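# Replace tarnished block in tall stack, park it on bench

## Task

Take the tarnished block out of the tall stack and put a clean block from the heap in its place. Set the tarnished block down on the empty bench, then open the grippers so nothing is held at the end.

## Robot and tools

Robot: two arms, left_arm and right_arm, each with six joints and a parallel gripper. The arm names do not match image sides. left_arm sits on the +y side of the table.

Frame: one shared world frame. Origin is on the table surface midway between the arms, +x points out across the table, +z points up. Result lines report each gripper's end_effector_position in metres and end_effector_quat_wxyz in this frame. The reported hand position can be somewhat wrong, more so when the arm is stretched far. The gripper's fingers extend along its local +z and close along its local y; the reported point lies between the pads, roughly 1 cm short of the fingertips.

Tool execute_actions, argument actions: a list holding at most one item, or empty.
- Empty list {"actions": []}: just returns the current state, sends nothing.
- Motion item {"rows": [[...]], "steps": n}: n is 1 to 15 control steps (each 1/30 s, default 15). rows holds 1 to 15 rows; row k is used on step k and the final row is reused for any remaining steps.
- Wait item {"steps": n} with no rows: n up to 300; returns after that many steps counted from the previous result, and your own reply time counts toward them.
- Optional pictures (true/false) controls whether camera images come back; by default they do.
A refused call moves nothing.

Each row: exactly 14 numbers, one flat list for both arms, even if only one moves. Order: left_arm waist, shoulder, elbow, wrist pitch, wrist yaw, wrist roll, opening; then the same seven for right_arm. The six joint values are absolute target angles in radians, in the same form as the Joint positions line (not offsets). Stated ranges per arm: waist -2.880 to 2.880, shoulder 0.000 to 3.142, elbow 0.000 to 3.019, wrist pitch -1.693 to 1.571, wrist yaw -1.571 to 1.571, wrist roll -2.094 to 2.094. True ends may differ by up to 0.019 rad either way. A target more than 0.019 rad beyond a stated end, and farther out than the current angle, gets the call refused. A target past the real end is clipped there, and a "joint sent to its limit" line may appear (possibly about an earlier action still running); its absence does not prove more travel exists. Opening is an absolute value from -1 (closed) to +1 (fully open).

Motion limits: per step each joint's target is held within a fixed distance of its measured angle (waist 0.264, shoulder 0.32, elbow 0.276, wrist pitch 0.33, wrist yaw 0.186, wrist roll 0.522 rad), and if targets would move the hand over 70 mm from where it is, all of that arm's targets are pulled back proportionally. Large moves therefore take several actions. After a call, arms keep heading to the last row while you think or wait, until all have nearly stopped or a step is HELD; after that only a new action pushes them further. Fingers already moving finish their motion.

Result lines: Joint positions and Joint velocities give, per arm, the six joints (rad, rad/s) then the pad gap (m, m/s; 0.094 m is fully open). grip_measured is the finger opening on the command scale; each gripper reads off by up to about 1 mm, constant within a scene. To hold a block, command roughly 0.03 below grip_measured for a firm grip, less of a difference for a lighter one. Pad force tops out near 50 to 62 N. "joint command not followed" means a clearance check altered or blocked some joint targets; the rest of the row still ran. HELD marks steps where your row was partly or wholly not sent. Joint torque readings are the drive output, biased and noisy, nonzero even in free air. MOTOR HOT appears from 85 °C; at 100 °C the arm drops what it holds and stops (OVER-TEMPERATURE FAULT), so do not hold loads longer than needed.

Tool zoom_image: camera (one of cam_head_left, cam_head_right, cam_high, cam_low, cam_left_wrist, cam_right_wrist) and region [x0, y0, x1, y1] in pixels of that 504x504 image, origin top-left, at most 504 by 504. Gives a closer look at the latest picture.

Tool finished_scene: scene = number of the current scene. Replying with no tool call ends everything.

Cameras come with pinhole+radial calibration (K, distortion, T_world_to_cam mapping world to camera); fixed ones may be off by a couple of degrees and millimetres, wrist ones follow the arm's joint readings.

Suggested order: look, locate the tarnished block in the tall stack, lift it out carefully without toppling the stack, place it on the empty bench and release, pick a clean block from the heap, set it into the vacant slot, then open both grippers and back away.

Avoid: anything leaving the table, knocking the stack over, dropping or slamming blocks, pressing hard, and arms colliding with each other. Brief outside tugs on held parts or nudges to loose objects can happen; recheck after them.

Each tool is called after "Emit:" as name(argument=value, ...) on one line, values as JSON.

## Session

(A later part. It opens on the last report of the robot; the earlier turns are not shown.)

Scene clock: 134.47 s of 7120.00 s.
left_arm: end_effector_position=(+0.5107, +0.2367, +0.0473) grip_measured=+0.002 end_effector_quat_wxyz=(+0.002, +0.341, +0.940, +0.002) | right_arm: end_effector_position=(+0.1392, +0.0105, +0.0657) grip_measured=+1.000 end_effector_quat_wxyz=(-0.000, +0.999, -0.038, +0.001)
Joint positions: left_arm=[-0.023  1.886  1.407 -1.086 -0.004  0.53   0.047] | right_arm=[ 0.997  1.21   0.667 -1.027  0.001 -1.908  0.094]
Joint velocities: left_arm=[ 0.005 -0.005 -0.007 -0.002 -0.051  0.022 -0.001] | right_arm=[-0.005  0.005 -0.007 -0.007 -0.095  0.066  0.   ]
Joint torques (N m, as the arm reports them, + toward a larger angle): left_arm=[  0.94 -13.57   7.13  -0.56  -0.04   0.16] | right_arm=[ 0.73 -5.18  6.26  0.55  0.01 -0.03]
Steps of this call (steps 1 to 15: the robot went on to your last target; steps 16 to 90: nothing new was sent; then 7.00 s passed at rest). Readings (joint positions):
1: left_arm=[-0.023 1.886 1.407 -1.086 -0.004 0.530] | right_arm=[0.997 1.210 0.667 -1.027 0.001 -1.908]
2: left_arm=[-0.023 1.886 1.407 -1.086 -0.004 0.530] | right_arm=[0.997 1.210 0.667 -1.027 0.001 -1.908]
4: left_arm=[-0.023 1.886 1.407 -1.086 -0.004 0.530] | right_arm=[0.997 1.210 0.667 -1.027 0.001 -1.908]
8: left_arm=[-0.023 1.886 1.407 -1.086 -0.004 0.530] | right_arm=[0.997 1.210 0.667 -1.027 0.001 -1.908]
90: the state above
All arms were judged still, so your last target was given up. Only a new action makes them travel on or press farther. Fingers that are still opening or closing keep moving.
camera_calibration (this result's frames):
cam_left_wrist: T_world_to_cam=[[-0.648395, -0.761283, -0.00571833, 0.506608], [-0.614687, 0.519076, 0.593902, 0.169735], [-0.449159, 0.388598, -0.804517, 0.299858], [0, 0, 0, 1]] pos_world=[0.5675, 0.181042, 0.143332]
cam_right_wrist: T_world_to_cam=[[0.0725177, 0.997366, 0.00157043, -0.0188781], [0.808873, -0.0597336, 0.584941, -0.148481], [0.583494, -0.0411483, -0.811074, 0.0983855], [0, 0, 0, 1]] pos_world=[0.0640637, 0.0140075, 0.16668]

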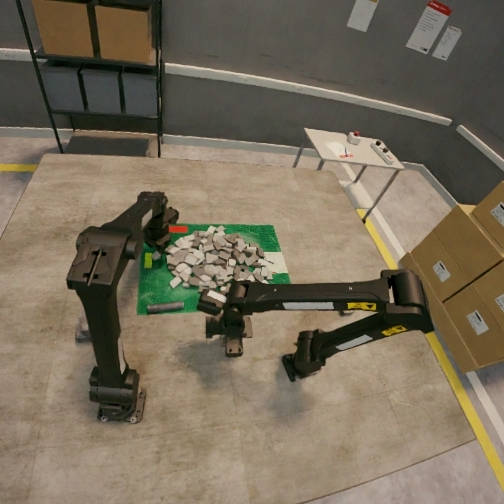

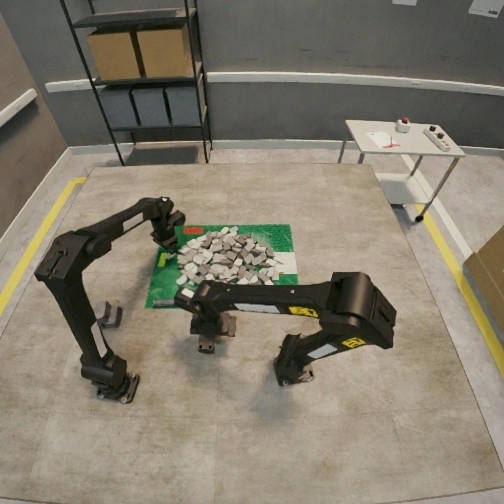

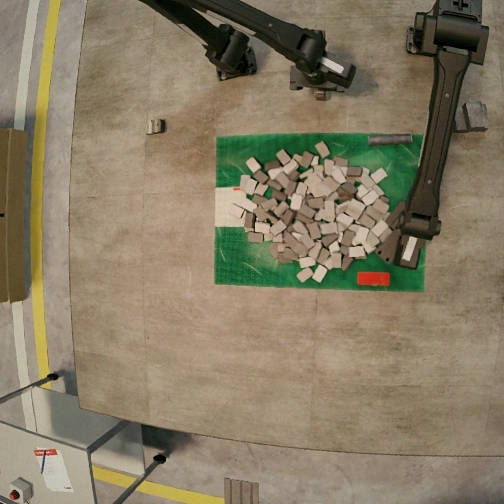

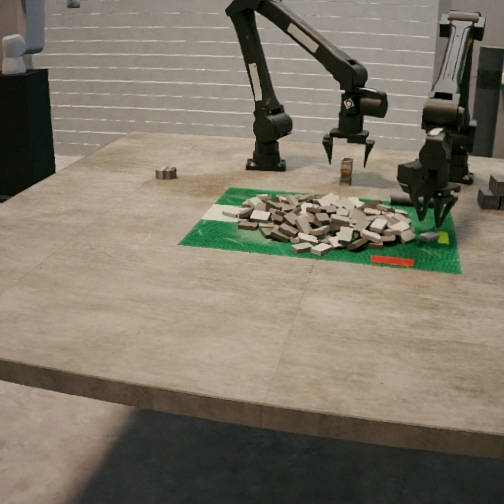

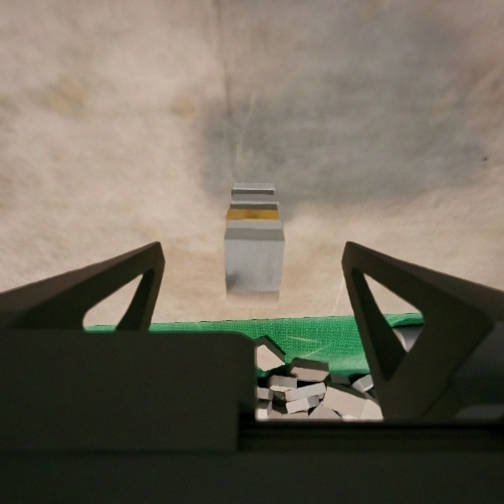

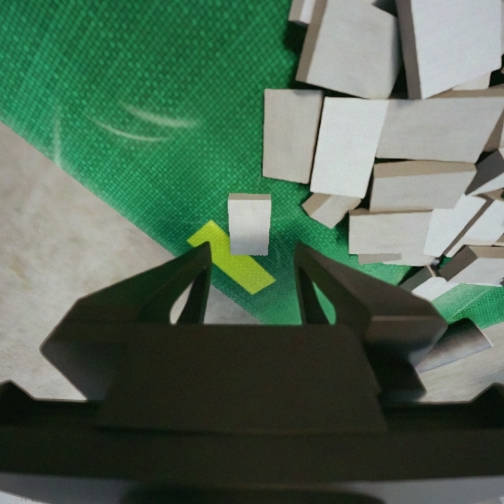

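Emit:
execute_actions(actions=[{"rows":[
[-0.0130,1.9090,1.4025,-1.0830,-0.005,0.542,-0.03, 1.005,1.2140,0.6526,-1.0157,0.005,-1.915,0.92],
[-0.0120,1.9109,1.4014,-1.0740,-0.005,0.542,-0.07, 1.005,1.2215,0.6519,-1.0144,0.005,-1.915,0.83],
[-0.0110,1.9137,1.3998,-1.0685,-0.005,0.542,-0.11, 1.005,1.2244,0.6509,-1.0124,0.005,-1.915,0.74],
[-0.0100,1.9170,1.3979,-1.0635,-0.005,0.542,-0.15, 1.005,1.2258,0.6496,-1.0100,0.005,-1.915,0.65],
[-0.0090,1.9208,1.3957,-1.0578,-0.005,0.542,-0.18, 1.005,1.2274,0.6482,-1.0073,0.005,-1.915,0.56],
[-0.0080,1.9251,1.3933,-1.0514,-0.005,0.542,-0.20, 1.005,1.2292,0.6466,-1.0043,0.005,-1.915,0.47],
[-0.0070,1.9294,1.3909,-1.0450,-0.005,0.542,-0.20, 1.005,1.2310,0.6450,-1.0012,0.005,-1.915,0.38],
[-0.0065,1.9332,1.3887,-1.0393,-0.005,0.542,-0.20, 1.005,1.2327,0.6436,-0.9985,0.005,-1.915,0.29],
[-0.0065,1.9370,1.3865,-1.0336,-0.005,0.542,-0.20, 1.005,1.2343,0.6422,-0.9958,0.005,-1.915,0.20],
[-0.0065,1.9403,1.3846,-1.0286,-0.005,0.542,-0.20, 1.005,1.2357,0.6410,-0.9935,0.005,-1.915,0.11],
[-0.0065,1.9432,1.3830,-1.0243,-0.005,0.542,-0.20, 1.005,1.2369,0.6399,-0.9915,0.005,-1.915,0.03],
[-0.0065,1.9455,1.3817,-1.0208,-0.005,0.542,-0.20, 1.005,1.2379,0.6390,-0.9898,0.005,-1.915,-0.04],
[-0.0065,1.9477,1.3805,-1.0175,-0.005,0.542,-0.20, 1.005,1.2388,0.6382,-0.9883,0.005,-1.915,-0.10],
[-0.0065,1.9493,1.3795,-1.0151,-0.005,0.542,-0.20, 1.005,1.2395,0.6376,-0.9871,0.005,-1.915,-0.14],
[-0.0065,1.9508,1.3787,-1.0129,-0.005,0.542,-0.20, 1.005,1.2401,0.6371,-0.9861,0.005,-1.915,-0.15]
],"steps":15}], pictures=false)

Emit:
execute_actions(actions=[{"rows":[
[-0.0065,1.9519,1.3780,-1.0111,-0.005,0.542,-0.20, 1.005,1.2406,0.6366,-0.9852,0.005,-1.915,-0.15],
[-0.0065,1.9529,1.3775,-1.0097,-0.005,0.542,-0.20, 1.005,1.2410,0.6363,-0.9846,0.005,-1.915,-0.15],
[-0.0065,1.9536,1.3771,-1.0086,-0.005,0.542,-0.20, 1.005,1.2413,0.6360,-0.9840,0.005,-1.915,-0.15],
[-0.0065,1.9543,1.3767,-1.0076,-0.005,0.542,-0.23, 1.005,1.2416,0.6357,-0.9835,0.005,-1.915,-0.15],
[-0.0065,1.9548,1.3764,-1.0069,-0.005,0.542,-0.27, 1.005,1.2418,0.6356,-0.9832,0.005,-1.915,-0.15],
[-0.0065,1.9552,1.3762,-1.0063,-0.005,0.542,-0.30, 1.005,1.2420,0.6354,-0.9829,0.005,-1.915,-0.15],
[-0.0065,1.9555,1.3760,-1.0058,-0.005,0.542,-0.30, 1.005,1.2421,0.6353,-0.9827,0.005,-1.915,-0.15]
],"steps":11}])

Scene clock: 162.97 s of 7120.00 s.
left_arm: end_effector_position=(+0.5114, +0.2380, +0.0195) grip_measured=-0.198 end_effector_quat_wxyz=(-0.000, +0.339, +0.941, +0.002) | right_arm: end_effector_position=(+0.1391, +0.0103, +0.0582) grip_measured=-0.140 end_effector_quat_wxyz=(-0.001, +0.999, -0.038, +0.001)
Joint positions: left_arm=[-0.021  1.925  1.384 -1.029 -0.004  0.53   0.038] | right_arm=[ 0.997  1.222  0.654 -0.999  0.001 -1.908  0.04 ]
Joint velocities: left_arm=[-0.015  0.112 -0.066  0.105 -0.007 -0.022 -0.001] | right_arm=[ 0.015  0.034 -0.027  0.046 -0.081  0.037 -0.016]
Joint torques (N m, as the arm reports them, + toward a larger angle): left_arm=[  1.37 -14.01   6.95   0.21  -0.03   0.14] | right_arm=[ 0.74 -3.71  6.1   0.57  0.01 -0.03]
Steps of this call (steps 1 to 90: nothing new was sent; then 25.00 s passed at rest; steps 91 to 105: all 15 steps of this action). Readings (joint positions):
91: left_arm=[-0.023 1.886 1.407 -1.086 -0.004 0.530] | right_arm=[0.997 1.210 0.667 -1.027 0.001 -1.908]
92: left_arm=[-0.023 1.886 1.407 -1.086 -0.004 0.530] | right_arm=[0.997 1.210 0.667 -1.026 0.001 -1.908]
94: left_arm=[-0.023 1.887 1.406 -1.082 -0.004 0.530] | right_arm=[0.997 1.210 0.667 -1.024 0.001 -1.908]
98: left_arm=[-0.023 1.893 1.400 -1.061 -0.004 0.530] | right_arm=[0.997 1.211 0.666 -1.013 0.001 -1.908]
105: the state above

Scene clock: 163.33 s of 7120.00 s.
left_arm: end_effector_position=(+0.5110, +0.2385, +0.0120) grip_measured=-0.298 end_effector_quat_wxyz=(-0.002, +0.339, +0.941, +0.002) | right_arm: end_effector_position=(+0.1392, +0.0106, +0.0567) grip_measured=-0.148 end_effector_quat_wxyz=(-0.002, +0.999, -0.038, +0.001)
Joint positions: left_arm=[-0.02   1.936  1.379 -1.017 -0.005  0.53   0.033] | right_arm=[ 0.997  1.225  0.651 -0.993  0.001 -1.908  0.04 ]
Joint velocities: left_arm=[ 0.005  0.005  0.017 -0.012  0.095  0.022 -0.002] | right_arm=[-0.005 -0.005 -0.022 -0.002 -0.051  0.066 -0.001]
Joint torques (N m, as the arm reports them, + toward a larger angle): left_arm=[  0.87 -14.32   6.75   0.17   0.03   0.13] | right_arm=[ 0.7  -3.56  6.    0.5   0.   -0.03]
Steps of this call (steps 1 to 11: all 11 steps of this action). Readings (joint positions):
1: left_arm=[-0.020 1.929 1.382 -1.027 -0.004 0.530] | right_arm=[0.997 1.223 0.653 -0.998 0.001 -1.908]
2: left_arm=[-0.020 1.932 1.381 -1.025 -0.004 0.530] | right_arm=[0.997 1.224 0.652 -0.997 0.001 -1.908]
4: left_arm=[-0.020 1.936 1.379 -1.022 -0.005 0.530] | right_arm=[0.997 1.225 0.652 -0.995 0.001 -1.908]
8: left_arm=[-0.020 1.936 1.379 -1.017 -0.005 0.530] | right_arm=[0.997 1.225 0.651 -0.993 0.001 -1.908]
11: the state above
camera_calibration (this result's frames):
cam_left_wrist: T_world_to_cam=[[-0.646101, -0.763247, -0.00290586, 0.507316], [-0.611697, 0.515526, 0.60005, 0.189173], [-0.456488, 0.38947, -0.799957, 0.274321], [0, 0, 0, 1]] pos_world=[0.568718, 0.182844, 0.107406]
cam_right_wrist: T_world_to_cam=[[0.072514, 0.997357, 0.0044477, -0.0191535], [0.808157, -0.0613702, 0.585761, -0.143177], [0.584486, -0.0388814, -0.810472, 0.0908556], [0, 0, 0, 1]] pos_world=[0.0639943, 0.0138487, 0.157588]

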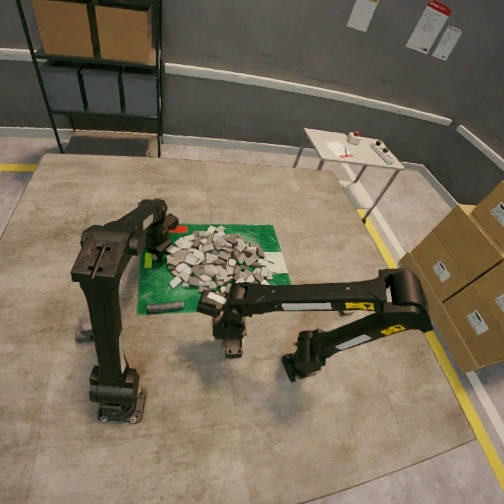

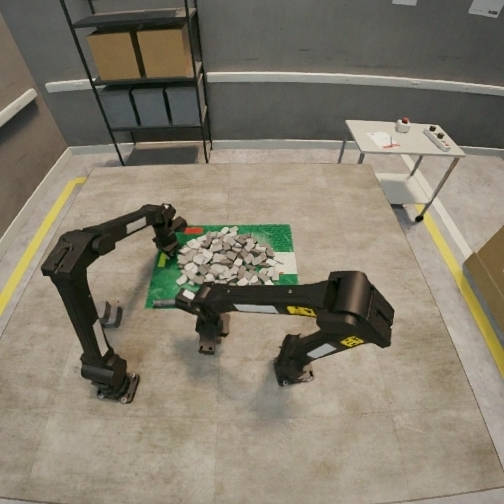

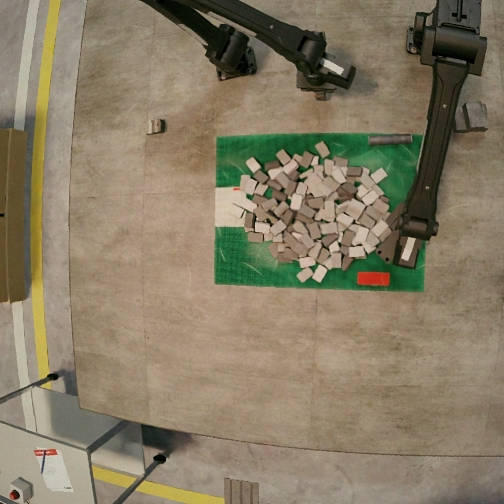

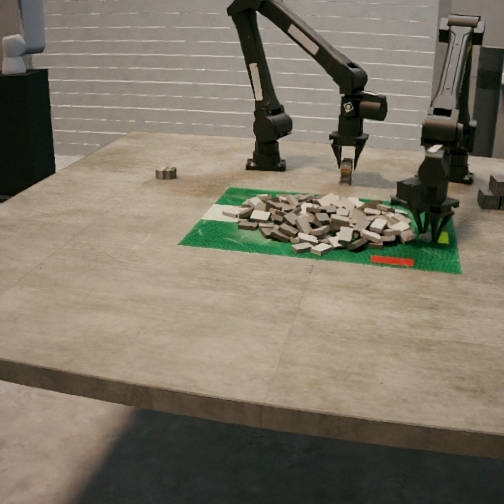

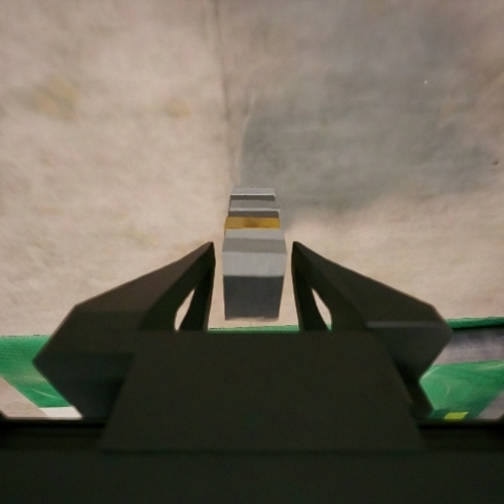

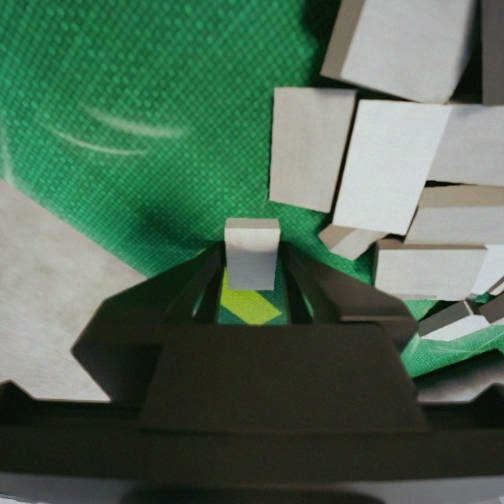

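Emit:
zoom_image(camera="cam_low", region=[314, 130, 384, 200])

Emit:
zoom_image(camera="cam_left_wrist", region=[180, 170, 330, 330])

Emit:
zoom_image(camera="cam_right_wrist", region=[180, 180, 330, 330])

Emit:
zoom_image(camera="cam_low", region=[395, 190, 465, 260])

Region (314, 130, 384, 200) of cam_low's 504x504 image, scaled by 7.200, with more detail than that image has.

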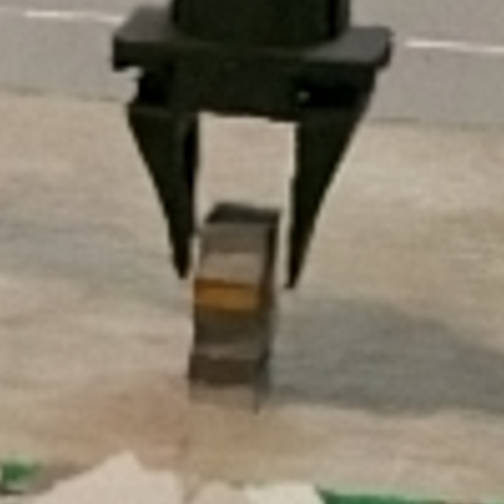

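Region (180, 170, 330, 330) of cam_left_wrist's 504x504 image, scaled by 3.150, with more detail than that image has; it fills the left 472 columns of this view, and the rest is white.

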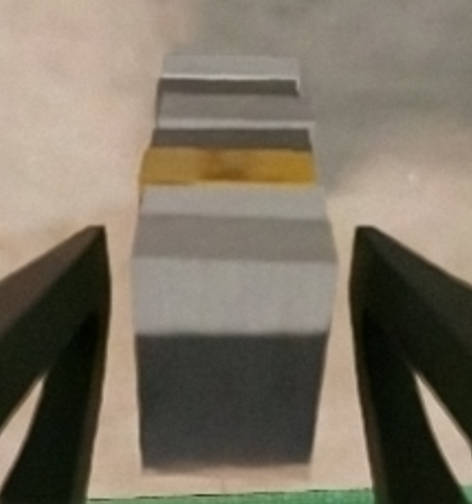

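Region (180, 180, 330, 330) of cam_right_wrist's 504x504 image, scaled by 3.360, with more detail than that image has.

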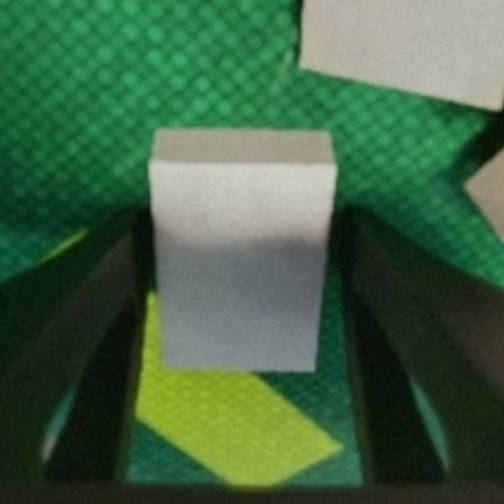

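Region (395, 190, 465, 260) of cam_low's 504x504 image, scaled by 7.200, with more detail than that image has.

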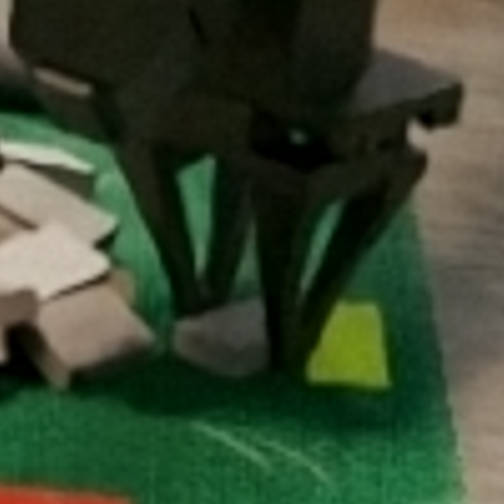

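Emit:
execute_actions(actions=[{"rows":[
[-0.010,1.948,1.390,-1.012,-0.005,0.540,-0.30, 1.003,1.2438,0.640,-0.984,0.005,-1.914,-0.20],
[-0.013,1.940,1.404,-1.018,-0.005,0.538,-0.30, 1.001,1.2454,0.646,-0.986,0.005,-1.913,-0.25],
[-0.016,1.934,1.416,-1.023,-0.005,0.536,-0.30, 0.999,1.2466,0.652,-0.988,0.005,-1.912,-0.28],
[-0.018,1.930,1.424,-1.027,-0.005,0.534,-0.30, 0.998,1.2475,0.658,-0.990,0.005,-1.911,-0.28],
[-0.020,1.930,1.428,-1.030,-0.005,0.532,-0.30, 0.997,1.2480,0.664,-0.991,0.005,-1.910,-0.28],
[-0.020,1.930,1.431,-1.033,-0.005,0.530,-0.30, 0.997,1.2480,0.668,-0.992,0.005,-1.910,-0.28],
[-0.020,1.930,1.431,-1.034,-0.005,0.530,-0.30, 0.997,1.2480,0.671,-0.993,0.005,-1.910,-0.28],
[-0.020,1.930,1.431,-1.034,-0.005,0.530,-0.33, 0.997,1.2480,0.671,-0.993,0.005,-1.910,-0.33],
[-0.020,1.930,1.431,-1.034,-0.005,0.530,-0.37, 0.997,1.2480,0.671,-0.993,0.005,-1.910,-0.37],
[-0.020,1.930,1.425,-1.034,-0.005,0.530,-0.40, 0.997,1.2430,0.671,-0.993,0.005,-1.910,-0.40],
[-0.020,1.930,1.415,-1.034,-0.005,0.530,-0.425, 0.997,1.2390,0.671,-0.993,0.005,-1.910,-0.425],
[-0.020,1.930,1.408,-1.034,-0.005,0.530,-0.45, 0.997,1.2360,0.671,-0.993,0.005,-1.910,-0.45],
[-0.023,1.924,1.405,-1.034,-0.005,0.530,-0.47, 0.995,1.2340,0.671,-0.993,0.005,-1.910,-0.47],
[-0.026,1.918,1.405,-1.034,-0.005,0.530,-0.485, 0.993,1.2320,0.671,-0.993,0.005,-1.910,-0.485],
[-0.028,1.912,1.405,-1.034,-0.005,0.530,-0.50, 0.992,1.2290,0.671,-0.993,0.005,-1.910,-0.50]
],"steps":15}], pictures=false)

Emit:
execute_actions(actions=[{"rows":[
[-0.028,1.905,1.405,-1.034,-0.005,0.530,-0.50, 0.992,1.2230,0.671,-0.993,0.005,-1.910,-0.50],
[-0.028,1.900,1.405,-1.034,-0.005,0.528,-0.50, 0.992,1.2165,0.671,-0.996,0.005,-1.910,-0.50],
[-0.028,1.895,1.405,-1.036,-0.005,0.526,-0.50, 0.992,1.2110,0.671,-1.000,0.005,-1.910,-0.50],
[-0.028,1.888,1.405,-1.040,-0.005,0.524,-0.50, 0.992,1.2050,0.671,-1.005,0.005,-1.910,-0.50],
[-0.028,1.878,1.405,-1.045,-0.005,0.522,-0.50, 0.990,1.1970,0.671,-1.011,0.005,-1.910,-0.50],
[-0.028,1.866,1.405,-1.051,-0.005,0.520,-0.50, 0.987,1.1880,0.671,-1.018,0.005,-1.910,-0.50],
[-0.029,1.852,1.400,-1.058,-0.005,0.514,-0.50, 0.983,1.1790,0.671,-1.026,0.005,-1.910,-0.50],
[-0.030,1.837,1.393,-1.066,-0.005,0.505,-0.50, 0.976,1.1700,0.665,-1.034,0.005,-1.910,-0.50],
[-0.032,1.821,1.388,-1.074,-0.005,0.490,-0.50, 0.966,1.1620,0.657,-1.041,0.005,-1.910,-0.50],
[-0.036,1.804,1.384,-1.083,-0.005,0.469,-0.50, 0.952,1.1550,0.649,-1.047,0.005,-1.910,-0.50],
[-0.043,1.787,1.380,-1.091,-0.005,0.442,-0.50, 0.934,1.1498,0.643,-1.051,0.005,-1.910,-0.50],
[-0.053,1.770,1.373,-1.099,-0.005,0.409,-0.50, 0.913,1.1446,0.640,-1.053,0.005,-1.910,-0.50],
[-0.067,1.753,1.363,-1.106,-0.005,0.371,-0.50, 0.889,1.1394,0.636,-1.053,0.005,-1.910,-0.50],
[-0.085,1.736,1.350,-1.112,-0.005,0.330,-0.50, 0.8622,1.1342,0.631,-1.051,0.005,-1.910,-0.50],
[-0.106,1.720,1.3355,-1.116,-0.005,0.288,-0.50, 0.8354,1.1290,0.6232,-1.048,0.005,-1.910,-0.50]
],"steps":15}], pictures=false)

Emit:
execute_actions(actions=[{"rows":[
[-0.1300,1.705,1.3210,-1.118,-0.005,0.246,-0.50, 0.8086,1.1238,0.6154,-1.045,0.005,-1.910,-0.50],
[-0.1565,1.691,1.3065,-1.118,-0.005,0.204,-0.50, 0.7818,1.1186,0.6076,-1.042,0.005,-1.910,-0.50],
[-0.1830,1.678,1.2920,-1.118,-0.005,0.162,-0.50, 0.7550,1.1134,0.5998,-1.040,0.005,-1.910,-0.50],
[-0.2095,1.666,1.2775,-1.118,-0.005,0.120,-0.50, 0.7282,1.1082,0.5920,-1.0381,0.005,-1.910,-0.50],
[-0.2360,1.654,1.2630,-1.116,-0.005,0.078,-0.50, 0.7014,1.1030,0.5842,-1.0355,0.005,-1.910,-0.50],
[-0.2625,1.642,1.2485,-1.113,-0.005,0.036,-0.50, 0.6746,1.0978,0.5764,-1.0329,0.005,-1.910,-0.50],
[-0.2890,1.630,1.2340,-1.110,-0.005,-0.006,-0.50, 0.6478,1.0926,0.5686,-1.0303,0.005,-1.910,-0.50],
[-0.3155,1.618,1.2195,-1.107,-0.005,-0.048,-0.50, 0.6210,1.0874,0.5608,-1.0277,0.005,-1.910,-0.50],
[-0.3420,1.606,1.2050,-1.104,-0.005,-0.090,-0.50, 0.5942,1.0822,0.5530,-1.0251,0.005,-1.910,-0.50],
[-0.3685,1.594,1.1905,-1.102,-0.005,-0.132,-0.50, 0.5674,1.0770,0.5452,-1.0225,0.005,-1.910,-0.50],
[-0.3950,1.582,1.1760,-1.100,-0.005,-0.174,-0.50, 0.5406,1.0718,0.5374,-1.0199,0.005,-1.910,-0.50],
[-0.4215,1.570,1.1615,-1.098,-0.005,-0.216,-0.50, 0.5138,1.0666,0.5296,-1.0173,0.005,-1.910,-0.50],
[-0.4480,1.558,1.1470,-1.0955,-0.005,-0.258,-0.50, 0.4870,1.0614,0.5218,-1.0147,0.005,-1.910,-0.50],
[-0.4745,1.546,1.1325,-1.0925,-0.005,-0.300,-0.50, 0.4602,1.0562,0.5140,-1.0121,0.005,-1.910,-0.50],
[-0.5010,1.534,1.1180,-1.089,-0.005,-0.342,-0.50, 0.4334,1.0510,0.5062,-1.0095,0.005,-1.910,-0.50]
],"steps":15}], pictures=false)

Emit:
execute_actions(actions=[{"rows":[
[-0.5275,1.522,1.1035,-1.0848,-0.005,-0.384,-0.50, 0.4066,1.0458,0.4984,-1.0069,0.005,-1.910,-0.50],
[-0.5540,1.510,1.0890,-1.0803,-0.005,-0.426,-0.50, 0.3798,1.0406,0.4906,-1.0043,0.005,-1.910,-0.50],
[-0.5805,1.498,1.0745,-1.0758,-0.005,-0.468,-0.50, 0.3530,1.0354,0.4828,-1.0017,0.005,-1.910,-0.50],
[-0.6070,1.486,1.0600,-1.0713,-0.005,-0.510,-0.50, 0.3262,1.0302,0.4750,-0.9991,0.005,-1.910,-0.50],
[-0.6335,1.474,1.0455,-1.0668,-0.005,-0.552,-0.50, 0.2994,1.0250,0.4672,-0.9965,0.005,-1.910,-0.50],
[-0.6600,1.462,1.0310,-1.0623,-0.005,-0.594,-0.50, 0.2726,1.0198,0.4594,-0.9939,0.005,-1.910,-0.50],
[-0.6865,1.451,1.0165,-1.0578,-0.005,-0.636,-0.50, 0.2458,1.0148,0.4516,-0.9911,0.005,-1.910,-0.50],
[-0.7130,1.441,1.0020,-1.0533,-0.005,-0.678,-0.50, 0.2190,1.0103,0.4438,-0.9878,0.005,-1.910,-0.50],
[-0.7395,1.432,0.9875,-1.0488,-0.005,-0.720,-0.50, 0.1922,1.0063,0.4360,-0.9840,0.005,-1.910,-0.50],
[-0.7660,1.424,0.9730,-1.0443,-0.005,-0.762,-0.50, 0.1654,1.0028,0.4282,-0.9797,0.005,-1.910,-0.50],
[-0.7925,1.417,0.9585,-1.0398,-0.005,-0.804,-0.50, 0.1404,0.9998,0.4204,-0.9749,0.005,-1.910,-0.50],
[-0.8190,1.412,0.9440,-1.0353,-0.005,-0.846,-0.50, 0.1184,0.9978,0.4126,-0.9691,0.005,-1.910,-0.50],
[-0.8440,1.408,0.9295,-1.0308,-0.005,-0.885,-0.50, 0.0994,0.9963,0.4056,-0.9636,0.005,-1.910,-0.50],
[-0.8660,1.406,0.9150,-1.0263,-0.005,-0.920,-0.50, 0.0834,0.9950,0.3996,-0.9589,0.005,-1.910,-0.50],
[-0.8850,1.4045,0.9030,-1.0218,-0.005,-0.950,-0.50, 0.0704,0.9940,0.3951,-0.9554,0.005,-1.910,-0.50]
],"steps":15}], pictures=false)

Emit:
execute_actions(actions=[{"rows":[
[-0.9010,1.404,0.8930,-1.0173,-0.005,-0.975,-0.50, 0.0594,0.9940,0.3921,-0.9524,0.005,-1.910,-0.50],
[-0.9140,1.404,0.8850,-1.0130,-0.005,-0.995,-0.50, 0.0504,0.9940,0.3901,-0.9504,0.005,-1.910,-0.50],
[-0.9250,1.404,0.8790,-1.0090,-0.005,-1.010,-0.50, 0.0434,0.9940,0.3883,-0.9486,0.005,-1.910,-0.50],
[-0.9330,1.404,0.8745,-1.0055,-0.005,-1.021,-0.50, 0.0384,0.9960,0.3883,-0.9486,0.005,-1.910,-0.50],
[-0.9390,1.408,0.8715,-1.0025,-0.005,-1.028,-0.50, 0.0354,0.9980,0.3883,-0.9486,0.005,-1.910,-0.50],
[-0.9430,1.412,0.8695,-1.0003,-0.005,-1.032,-0.50, 0.0333,1.0000,0.3883,-0.9486,0.005,-1.910,-0.50],
[-0.9460,1.416,0.8680,-0.9988,-0.005,-1.032,-0.50, 0.0333,1.0010,0.3920,-0.9486,0.005,-1.910,-0.50],
[-0.9480,1.420,0.8680,-0.9988,-0.005,-1.032,-0.50, 0.0333,1.0010,0.3980,-0.9486,0.005,-1.910,-0.50],
[-0.9494,1.420,0.8680,-0.9988,-0.005,-1.032,-0.50, 0.0333,1.0010,0.4040,-0.9486,0.005,-1.910,-0.50],
[-0.9494,1.420,0.8680,-0.9988,-0.005,-1.032,-0.50, 0.0333,1.0010,0.4080,-0.9486,0.005,-1.910,-0.50],
[-0.9494,1.420,0.8720,-0.9988,-0.005,-1.032,-0.50, 0.0333,1.0010,0.4080,-0.9486,0.005,-1.910,-0.50],
[-0.9494,1.420,0.8780,-0.9988,-0.005,-1.032,-0.50, 0.0333,1.0010,0.4080,-0.9486,0.005,-1.910,-0.50],
[-0.9494,1.420,0.8820,-0.9988,-0.005,-1.032,-0.50, 0.0333,1.0010,0.4080,-0.9486,0.005,-1.910,-0.50]
],"steps":14}])

Scene clock: 283.83 s of 7120.00 s.
left_arm: end_effector_position=(+0.5096, +0.2388, +0.0124) grip_measured=-0.459 end_effector_quat_wxyz=(-0.005, +0.339, +0.941, +0.002) | right_arm: end_effector_position=(+0.1392, +0.0102, +0.0552) grip_measured=-0.463 end_effector_quat_wxyz=(+0.001, +0.999, -0.038, +0.001)
Joint positions: left_arm=[-0.02   1.936  1.38  -1.024 -0.005  0.53   0.025] | right_arm=[ 0.997  1.231  0.651 -0.993  0.002 -1.908  0.025]
Joint velocities: left_arm=[-0.024 -0.005  0.012  0.007 -0.066 -0.066  0.001] | right_arm=[-0.005  0.015 -0.012 -0.017  0.007 -0.037 -0.001]
Joint torques (N m, as the arm reports them, + toward a larger angle): left_arm=[ -0.36 -17.14   8.77  -0.55   0.    -0.01] | right_arm=[-0.33 -4.66  8.25  0.23 -0.02  0.03]
Steps of this call (steps 1 to 15: the robot went on to your last target; steps 16 to 90: nothing new was sent; then 117.00 s passed at rest; steps 91 to 105: all 15 steps of this action). Readings (joint positions):
91: left_arm=[-0.020 1.936 1.379 -1.017 -0.005 0.530] | right_arm=[0.997 1.225 0.651 -0.993 0.001 -1.908]
92: left_arm=[-0.020 1.936 1.379 -1.017 -0.005 0.530] | right_arm=[0.997 1.225 0.651 -0.993 0.001 -1.908]
94: left_arm=[-0.020 1.936 1.379 -1.017 -0.005 0.530] | right_arm=[0.997 1.226 0.651 -0.993 0.001 -1.908]
98: left_arm=[-0.020 1.936 1.380 -1.023 -0.005 0.530] | right_arm=[0.997 1.230 0.651 -0.993 0.001 -1.908]
105: the state above

Scene clock: 284.33 s of 7120.00 s.
left_arm: end_effector_position=(+0.4942, +0.2320, +0.0764) grip_measured=-0.459 end_effector_quat_wxyz=(+0.019, +0.295, +0.955, +0.005) | right_arm: end_effector_position=(+0.1587, -0.0092, +0.0737) grip_measured=-0.463 end_effector_quat_wxyz=(-0.012, +0.996, -0.085, +0.006)
Joint positions: left_arm=[-0.038  1.797  1.359 -1.093 -0.006  0.418  0.025] | right_arm=[ 0.902  1.151  0.646 -1.04   0.002 -1.908  0.025]
Joint velocities: left_arm=[-0.298 -0.757 -0.232 -0.159 -0.051 -0.813  0.   ] | right_arm=[-0.796 -0.19  -0.081  0.012  0.022  0.066  0.   ]
Joint torques (N m, as the arm reports them, + toward a larger angle): left_arm=[ -3.81 -16.58   6.91  -0.56   0.05  -0.09] | right_arm=[-1.87 -4.47  6.05  0.12 -0.04  0.04]
Steps of this call (steps 1 to 15: all 15 steps of this action). Readings (joint positions):
1: left_arm=[-0.020 1.936 1.380 -1.024 -0.005 0.530] | right_arm=[0.997 1.231 0.651 -0.993 0.002 -1.908]
2: left_arm=[-0.020 1.936 1.380 -1.024 -0.005 0.530] | right_arm=[0.997 1.231 0.651 -0.993 0.002 -1.908]
4: left_arm=[-0.020 1.935 1.380 -1.026 -0.005 0.530] | right_arm=[0.997 1.230 0.651 -0.993 0.002 -1.908]
8: left_arm=[-0.020 1.920 1.380 -1.044 -0.005 0.528] | right_arm=[0.996 1.214 0.651 -1.010 0.002 -1.908]
15: the state above

Scene clock: 284.83 s of 7120.00 s.
left_arm: end_effector_position=(+0.3421, +0.0740, +0.0943) grip_measured=-0.459 end_effector_quat_wxyz=(+0.007, +0.222, +0.975, -0.000) | right_arm: end_effector_position=(+0.2083, -0.1084, +0.0507) grip_measured=-0.463 end_effector_quat_wxyz=(+0.002, +0.958, -0.288, +0.000)
Joint positions: left_arm=[-0.459  1.596  1.142 -1.104 -0.005 -0.154  0.025] | right_arm=[ 0.488  1.078  0.528 -1.024  0.003 -1.908  0.025]
Joint velocities: left_arm=[-0.708 -0.259 -0.481  0.046  0.007 -1.179 -0.001] | right_arm=[-0.796 -0.181 -0.198  0.09  -0.051 -0.051  0.002]
Joint torques (N m, as the arm reports them, + toward a larger angle): left_arm=[  0.04 -14.3    7.78   0.01  -0.03  -0.15] | right_arm=[-0.01 -3.7   6.55  0.44 -0.03  0.03]
Steps of this call (steps 1 to 15: all 15 steps of this action). Readings (joint positions):
1: left_arm=[-0.050 1.772 1.349 -1.098 -0.006 0.388] | right_arm=[0.874 1.144 0.642 -1.040 0.002 -1.908]
2: left_arm=[-0.067 1.747 1.337 -1.102 -0.006 0.355] | right_arm=[0.844 1.139 0.636 -1.040 0.002 -1.908]
4: left_arm=[-0.114 1.703 1.312 -1.105 -0.006 0.284] | right_arm=[0.784 1.130 0.620 -1.040 0.002 -1.908]
8: left_arm=[-0.248 1.645 1.257 -1.106 -0.006 0.131] | right_arm=[0.672 1.115 0.583 -1.040 0.003 -1.908]
15: the state above

Scene clock: 285.33 s of 7120.00 s.
left_arm: end_effector_position=(+0.1847, +0.0095, +0.0898) grip_measured=-0.459 end_effector_quat_wxyz=(+0.015, +0.104, +0.994, -0.014) | right_arm: end_effector_position=(+0.2137, -0.1958, +0.0265) grip_measured=-0.463 end_effector_quat_wxyz=(+0.002, +0.884, -0.467, +0.001)
Joint positions: left_arm=[-0.843  1.422  0.932 -1.04  -0.005 -0.777  0.025] | right_arm=[ 0.101  1.01   0.412 -0.974  0.003 -1.908  0.025]
Joint velocities: left_arm=[-0.718 -0.103 -0.383  0.115 -0.007 -1.092  0.   ] | right_arm=[-0.513 -0.054 -0.198  0.144 -0.11  -0.007  0.   ]
Joint torques (N m, as the arm reports them, + toward a larger angle): left_arm=[ 0.22 -9.17  7.02  0.12 -0.08 -0.12] | right_arm=[-0.17 -2.15  6.64  0.49 -0.12  0.03]
Steps of this call (steps 1 to 15: all 15 steps of this action). Readings (joint positions):
1: left_arm=[-0.483 1.586 1.126 -1.101 -0.005 -0.195] | right_arm=[0.461 1.072 0.520 -1.021 0.003 -1.908]
2: left_arm=[-0.506 1.576 1.110 -1.099 -0.005 -0.237] | right_arm=[0.434 1.067 0.513 -1.018 0.003 -1.908]
4: left_arm=[-0.552 1.551 1.081 -1.091 -0.005 -0.321] | right_arm=[0.380 1.055 0.498 -1.013 0.003 -1.908]
8: left_arm=[-0.654 1.493 1.027 -1.072 -0.005 -0.489] | right_arm=[0.273 1.035 0.466 -1.003 0.003 -1.908]
15: the state above

Scene clock: 285.80 s of 7120.00 s.
left_arm: end_effector_position=(+0.1424, +0.0101, +0.0678) grip_measured=-0.459 end_effector_quat_wxyz=(+0.003, +0.038, +0.999, -0.001) | right_arm: end_effector_position=(+0.2116, -0.2077, +0.0208) grip_measured=-0.463 end_effector_quat_wxyz=(+0.002, +0.870, -0.493, -0.000)
Joint positions: left_arm=[-0.94   1.42   0.864 -1.01  -0.005 -1.007  0.025] | right_arm=[ 0.043  1.009  0.393 -0.958  0.003 -1.908  0.025]
Joint velocities: left_arm=[ 0.005  0.005 -0.007  0.002 -0.022 -0.051 -0.   ] | right_arm=[-0.024 -0.005 -0.012 -0.002  0.007  0.007  0.001]
Joint torques (N m, as the arm reports them, + toward a larger angle): left_arm=[-0.8  -8.    8.35  0.13 -0.1  -0.15] | right_arm=[-0.76 -1.69  8.03  0.53 -0.08  0.03]
Steps of this call (steps 1 to 14: all 14 steps of this action). Readings (joint positions):
1: left_arm=[-0.866 1.420 0.919 -1.036 -0.005 -0.813] | right_arm=[0.085 1.009 0.406 -0.970 0.003 -1.908]
2: left_arm=[-0.886 1.420 0.906 -1.032 -0.005 -0.846] | right_arm=[0.072 1.009 0.401 -0.967 0.003 -1.908]
4: left_arm=[-0.917 1.420 0.884 -1.025 -0.005 -0.901] | right_arm=[0.055 1.009 0.395 -0.963 0.003 -1.908]
8: left_arm=[-0.940 1.420 0.864 -1.016 -0.005 -0.971] | right_arm=[0.043 1.009 0.393 -0.960 0.003 -1.908]
14: the state above
camera_calibration (this result's frames):
cam_left_wrist: T_world_to_cam=[[-0.0854953, -0.996336, 0.00214413, 0.0171426], [-0.804249, 0.0702823, 0.590122, 0.0805501], [-0.58811, 0.0487282, -0.807312, 0.262381], [0, 0, 0, 1]] pos_world=[0.220557, -0.00136677, 0.164252]
cam_right_wrist: T_world_to_cam=[[0.85596, 0.517032, -0.00338125, -0.0718472], [0.420965, -0.693092, 0.58516, -0.243367], [0.300203, -0.502296, -0.810911, -0.0251405], [0, 0, 0, 1]] pos_world=[0.171494, -0.144156, 0.121779]

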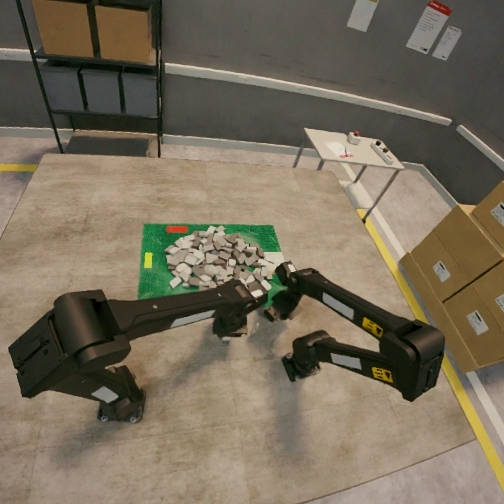

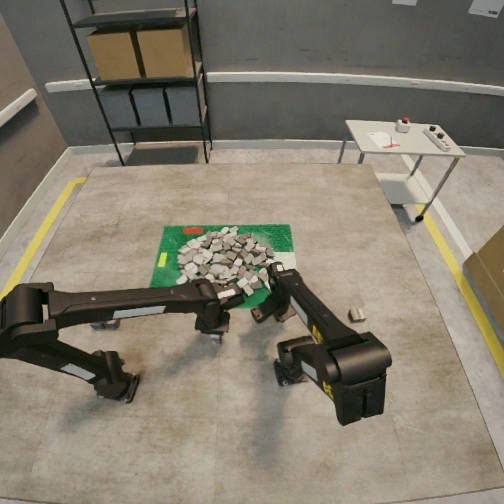

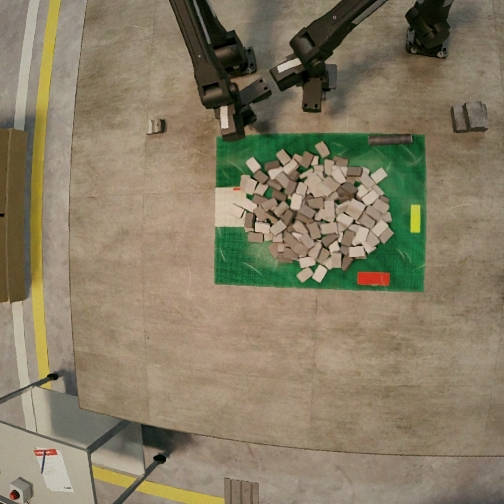

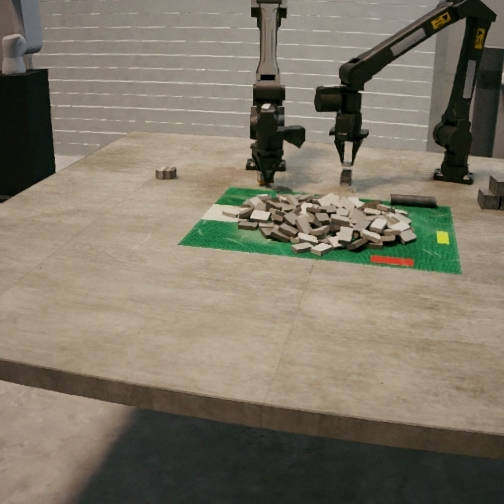

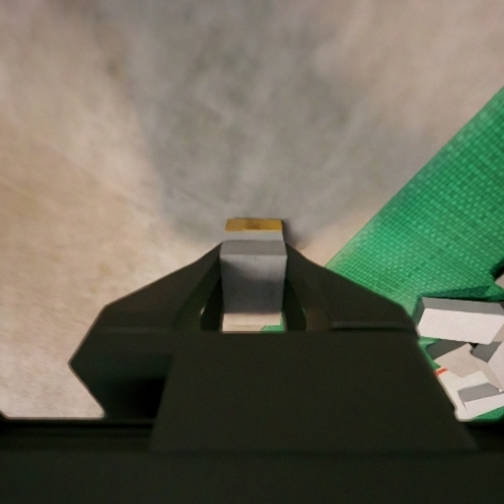

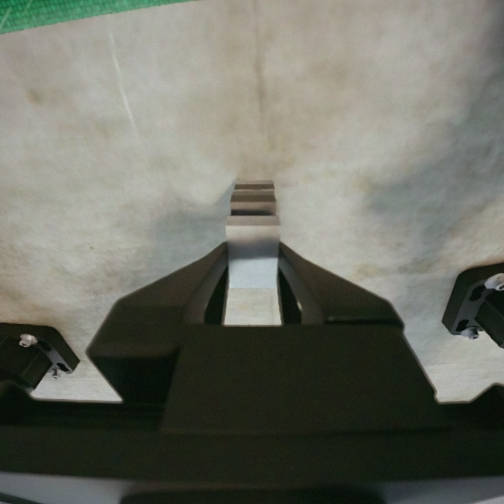

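Emit:
execute_actions(actions=[])

Emit:
zoom_image(camera="cam_right_wrist", region=[200, 165, 310, 305])

Emit:
zoom_image(camera="cam_low", region=[314, 130, 384, 200])

Emit:
zoom_image(camera="cam_low", region=[232, 135, 302, 205])

Emit:
zoom_image(camera="cam_left_wrist", region=[180, 190, 330, 340])

Scene clock: 290.13 s of 7120.00 s.
left_arm: end_effector_position=(+0.1424, +0.0101, +0.0678) grip_measured=-0.459 end_effector_quat_wxyz=(+0.003, +0.031, +1.000, -0.001) | right_arm: end_effector_position=(+0.2116, -0.2077, +0.0208) grip_measured=-0.463 end_effector_quat_wxyz=(+0.002, +0.870, -0.493, -0.000)
Joint positions: left_arm=[-0.94   1.42   0.864 -1.01  -0.005 -1.02   0.025] | right_arm=[ 0.043  1.009  0.393 -0.958  0.003 -1.908  0.025]
Joint velocities: left_arm=[-0.005 -0.005  0.012  0.012  0.051  0.007  0.001] | right_arm=[ 0.005  0.005 -0.012 -0.002 -0.022 -0.022  0.   ]
Joint torques (N m, as the arm reports them, + toward a larger angle): left_arm=[-0.72 -8.05  8.28  0.12 -0.08 -0.14] | right_arm=[-0.73 -1.67  7.88  0.54 -0.07  0.03]
Steps of this call (steps 1 to 30: the robot went on to your last target; steps 31 to 90: nothing new was sent; then 1.33 s passed at rest). Readings (joint positions):
1: left_arm=[-0.940 1.420 0.864 -1.010 -0.005 -1.009] | right_arm=[0.043 1.009 0.393 -0.958 0.003 -1.908]
2: left_arm=[-0.940 1.420 0.864 -1.010 -0.005 -1.012] | right_arm=[0.043 1.009 0.393 -0.958 0.003 -1.908]
4: left_arm=[-0.940 1.420 0.864 -1.010 -0.005 -1.014] | right_arm=[0.043 1.009 0.393 -0.958 0.003 -1.908]
8: left_arm=[-0.940 1.420 0.864 -1.010 -0.005 -1.017] | right_arm=[0.043 1.009 0.393 -0.958 0.003 -1.908]
90: the state above
All arms were judged still, so your last target was given up. Only a new action makes them travel on or press farther. Fingers that are still opening or closing keep moving.
camera_calibration (this result's frames):
cam_left_wrist: T_world_to_cam=[[-0.0729465, -0.997333, 0.00222991, 0.0153603], [-0.80505, 0.0602021, 0.590144, 0.0807642], [-0.588704, 0.0412537, -0.807295, 0.26254], [0, 0, 0, 1]] pos_world=[0.220698, -0.000373545, 0.16425]
cam_right_wrist: T_world_to_cam=[[0.85596, 0.517032, -0.00338125, -0.0718472], [0.420965, -0.693092, 0.58516, -0.243367], [0.300203, -0.502296, -0.810911, -0.0251405], [0, 0, 0, 1]] pos_world=[0.171494, -0.144156, 0.121779]

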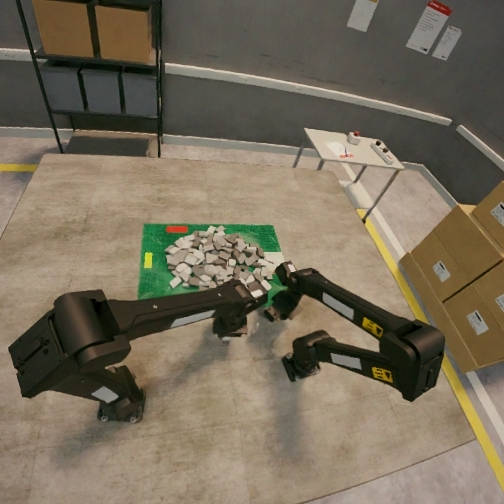

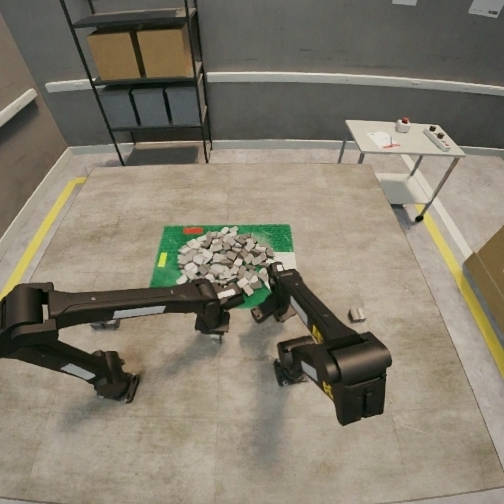

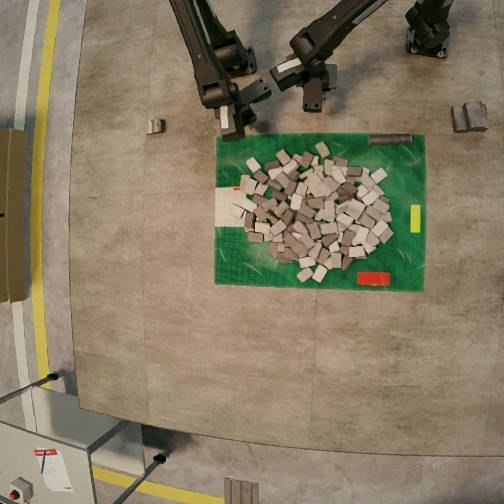

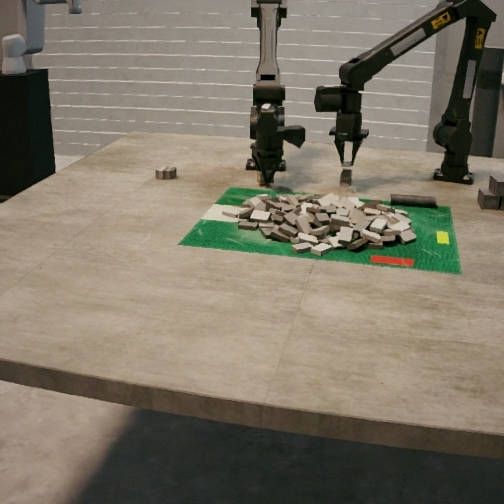

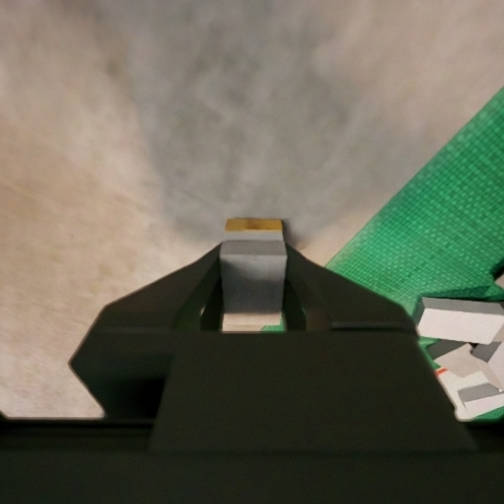

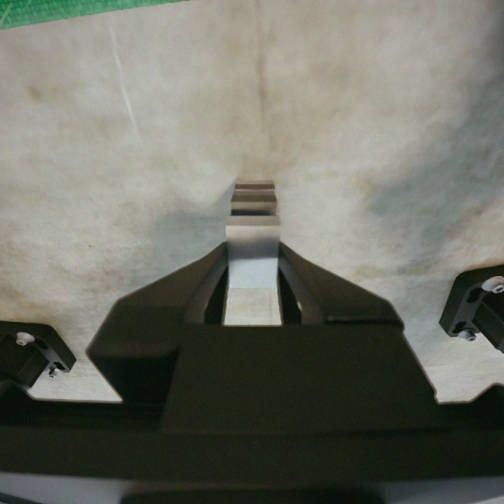

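Region (200, 165, 310, 305) of cam_right_wrist's 504x504 image, scaled by 3.600, with more detail than that image has; it fills the left 396 columns of this view, and the rest is white.

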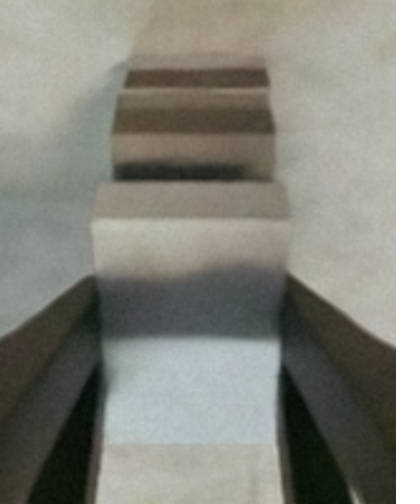

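Region (314, 130, 384, 200) of cam_low's 504x504 image, scaled by 7.200, with more detail than that image has.

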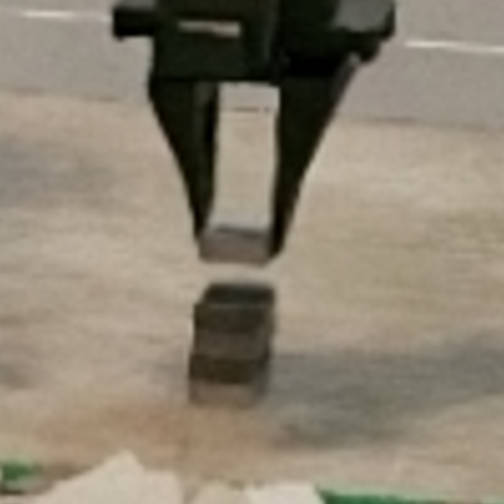

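Region (232, 135, 302, 205) of cam_low's 504x504 image, scaled by 7.200, with more detail than that image has.

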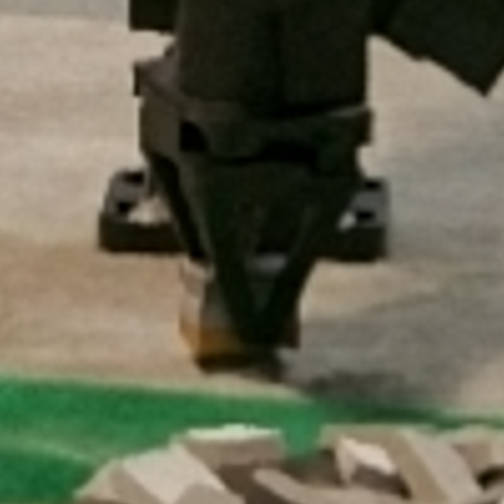

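Region (180, 190, 330, 340) of cam_left_wrist's 504x504 image, scaled by 3.360, with more detail than that image has.

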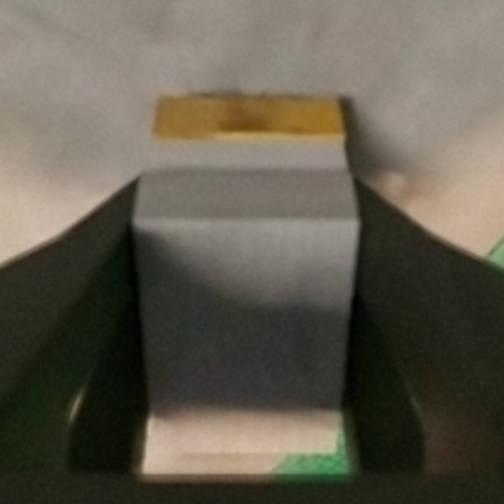

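Emit:
zoom_image(camera="cam_right_wrist", region=[220, 174, 290, 234])

Emit:
zoom_image(camera="cam_low", region=[328, 150, 368, 190])

Region (220, 174, 290, 234) of cam_right_wrist's 504x504 image, scaled by 7.200, with more detail than that image has; it fills the top 432 rows of this view, and the rest is white.

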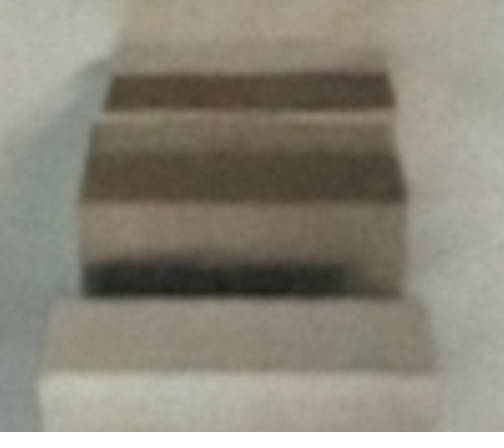

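Region (328, 150, 368, 190) of cam_low's 504x504 image, scaled by 12.600, with more detail than that image has.

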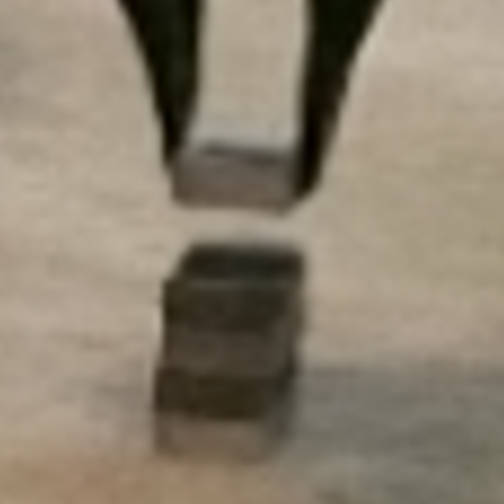

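Emit:
zoom_image(camera="cam_low", region=[250, 162, 284, 196])

Emit:
zoom_image(camera="cam_left_wrist", region=[210, 205, 300, 275])

Region (250, 162, 284, 196) of cam_low's 504x504 image, scaled by 14.824, with more detail than that image has.

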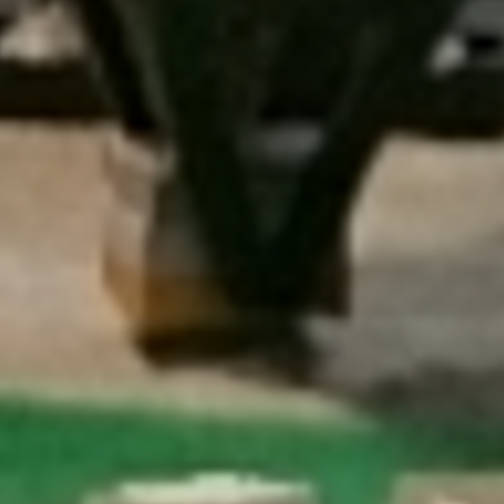

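Region (210, 205, 300, 275) of cam_left_wrist's 504x504 image, scaled by 5.600, with more detail than that image has.

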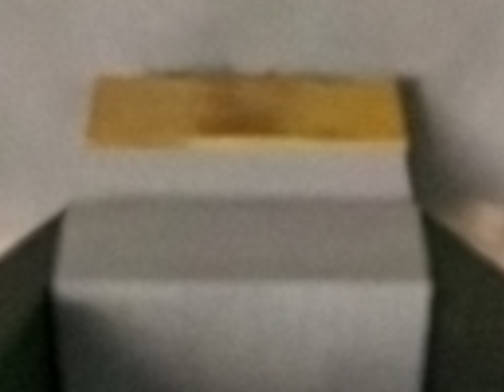

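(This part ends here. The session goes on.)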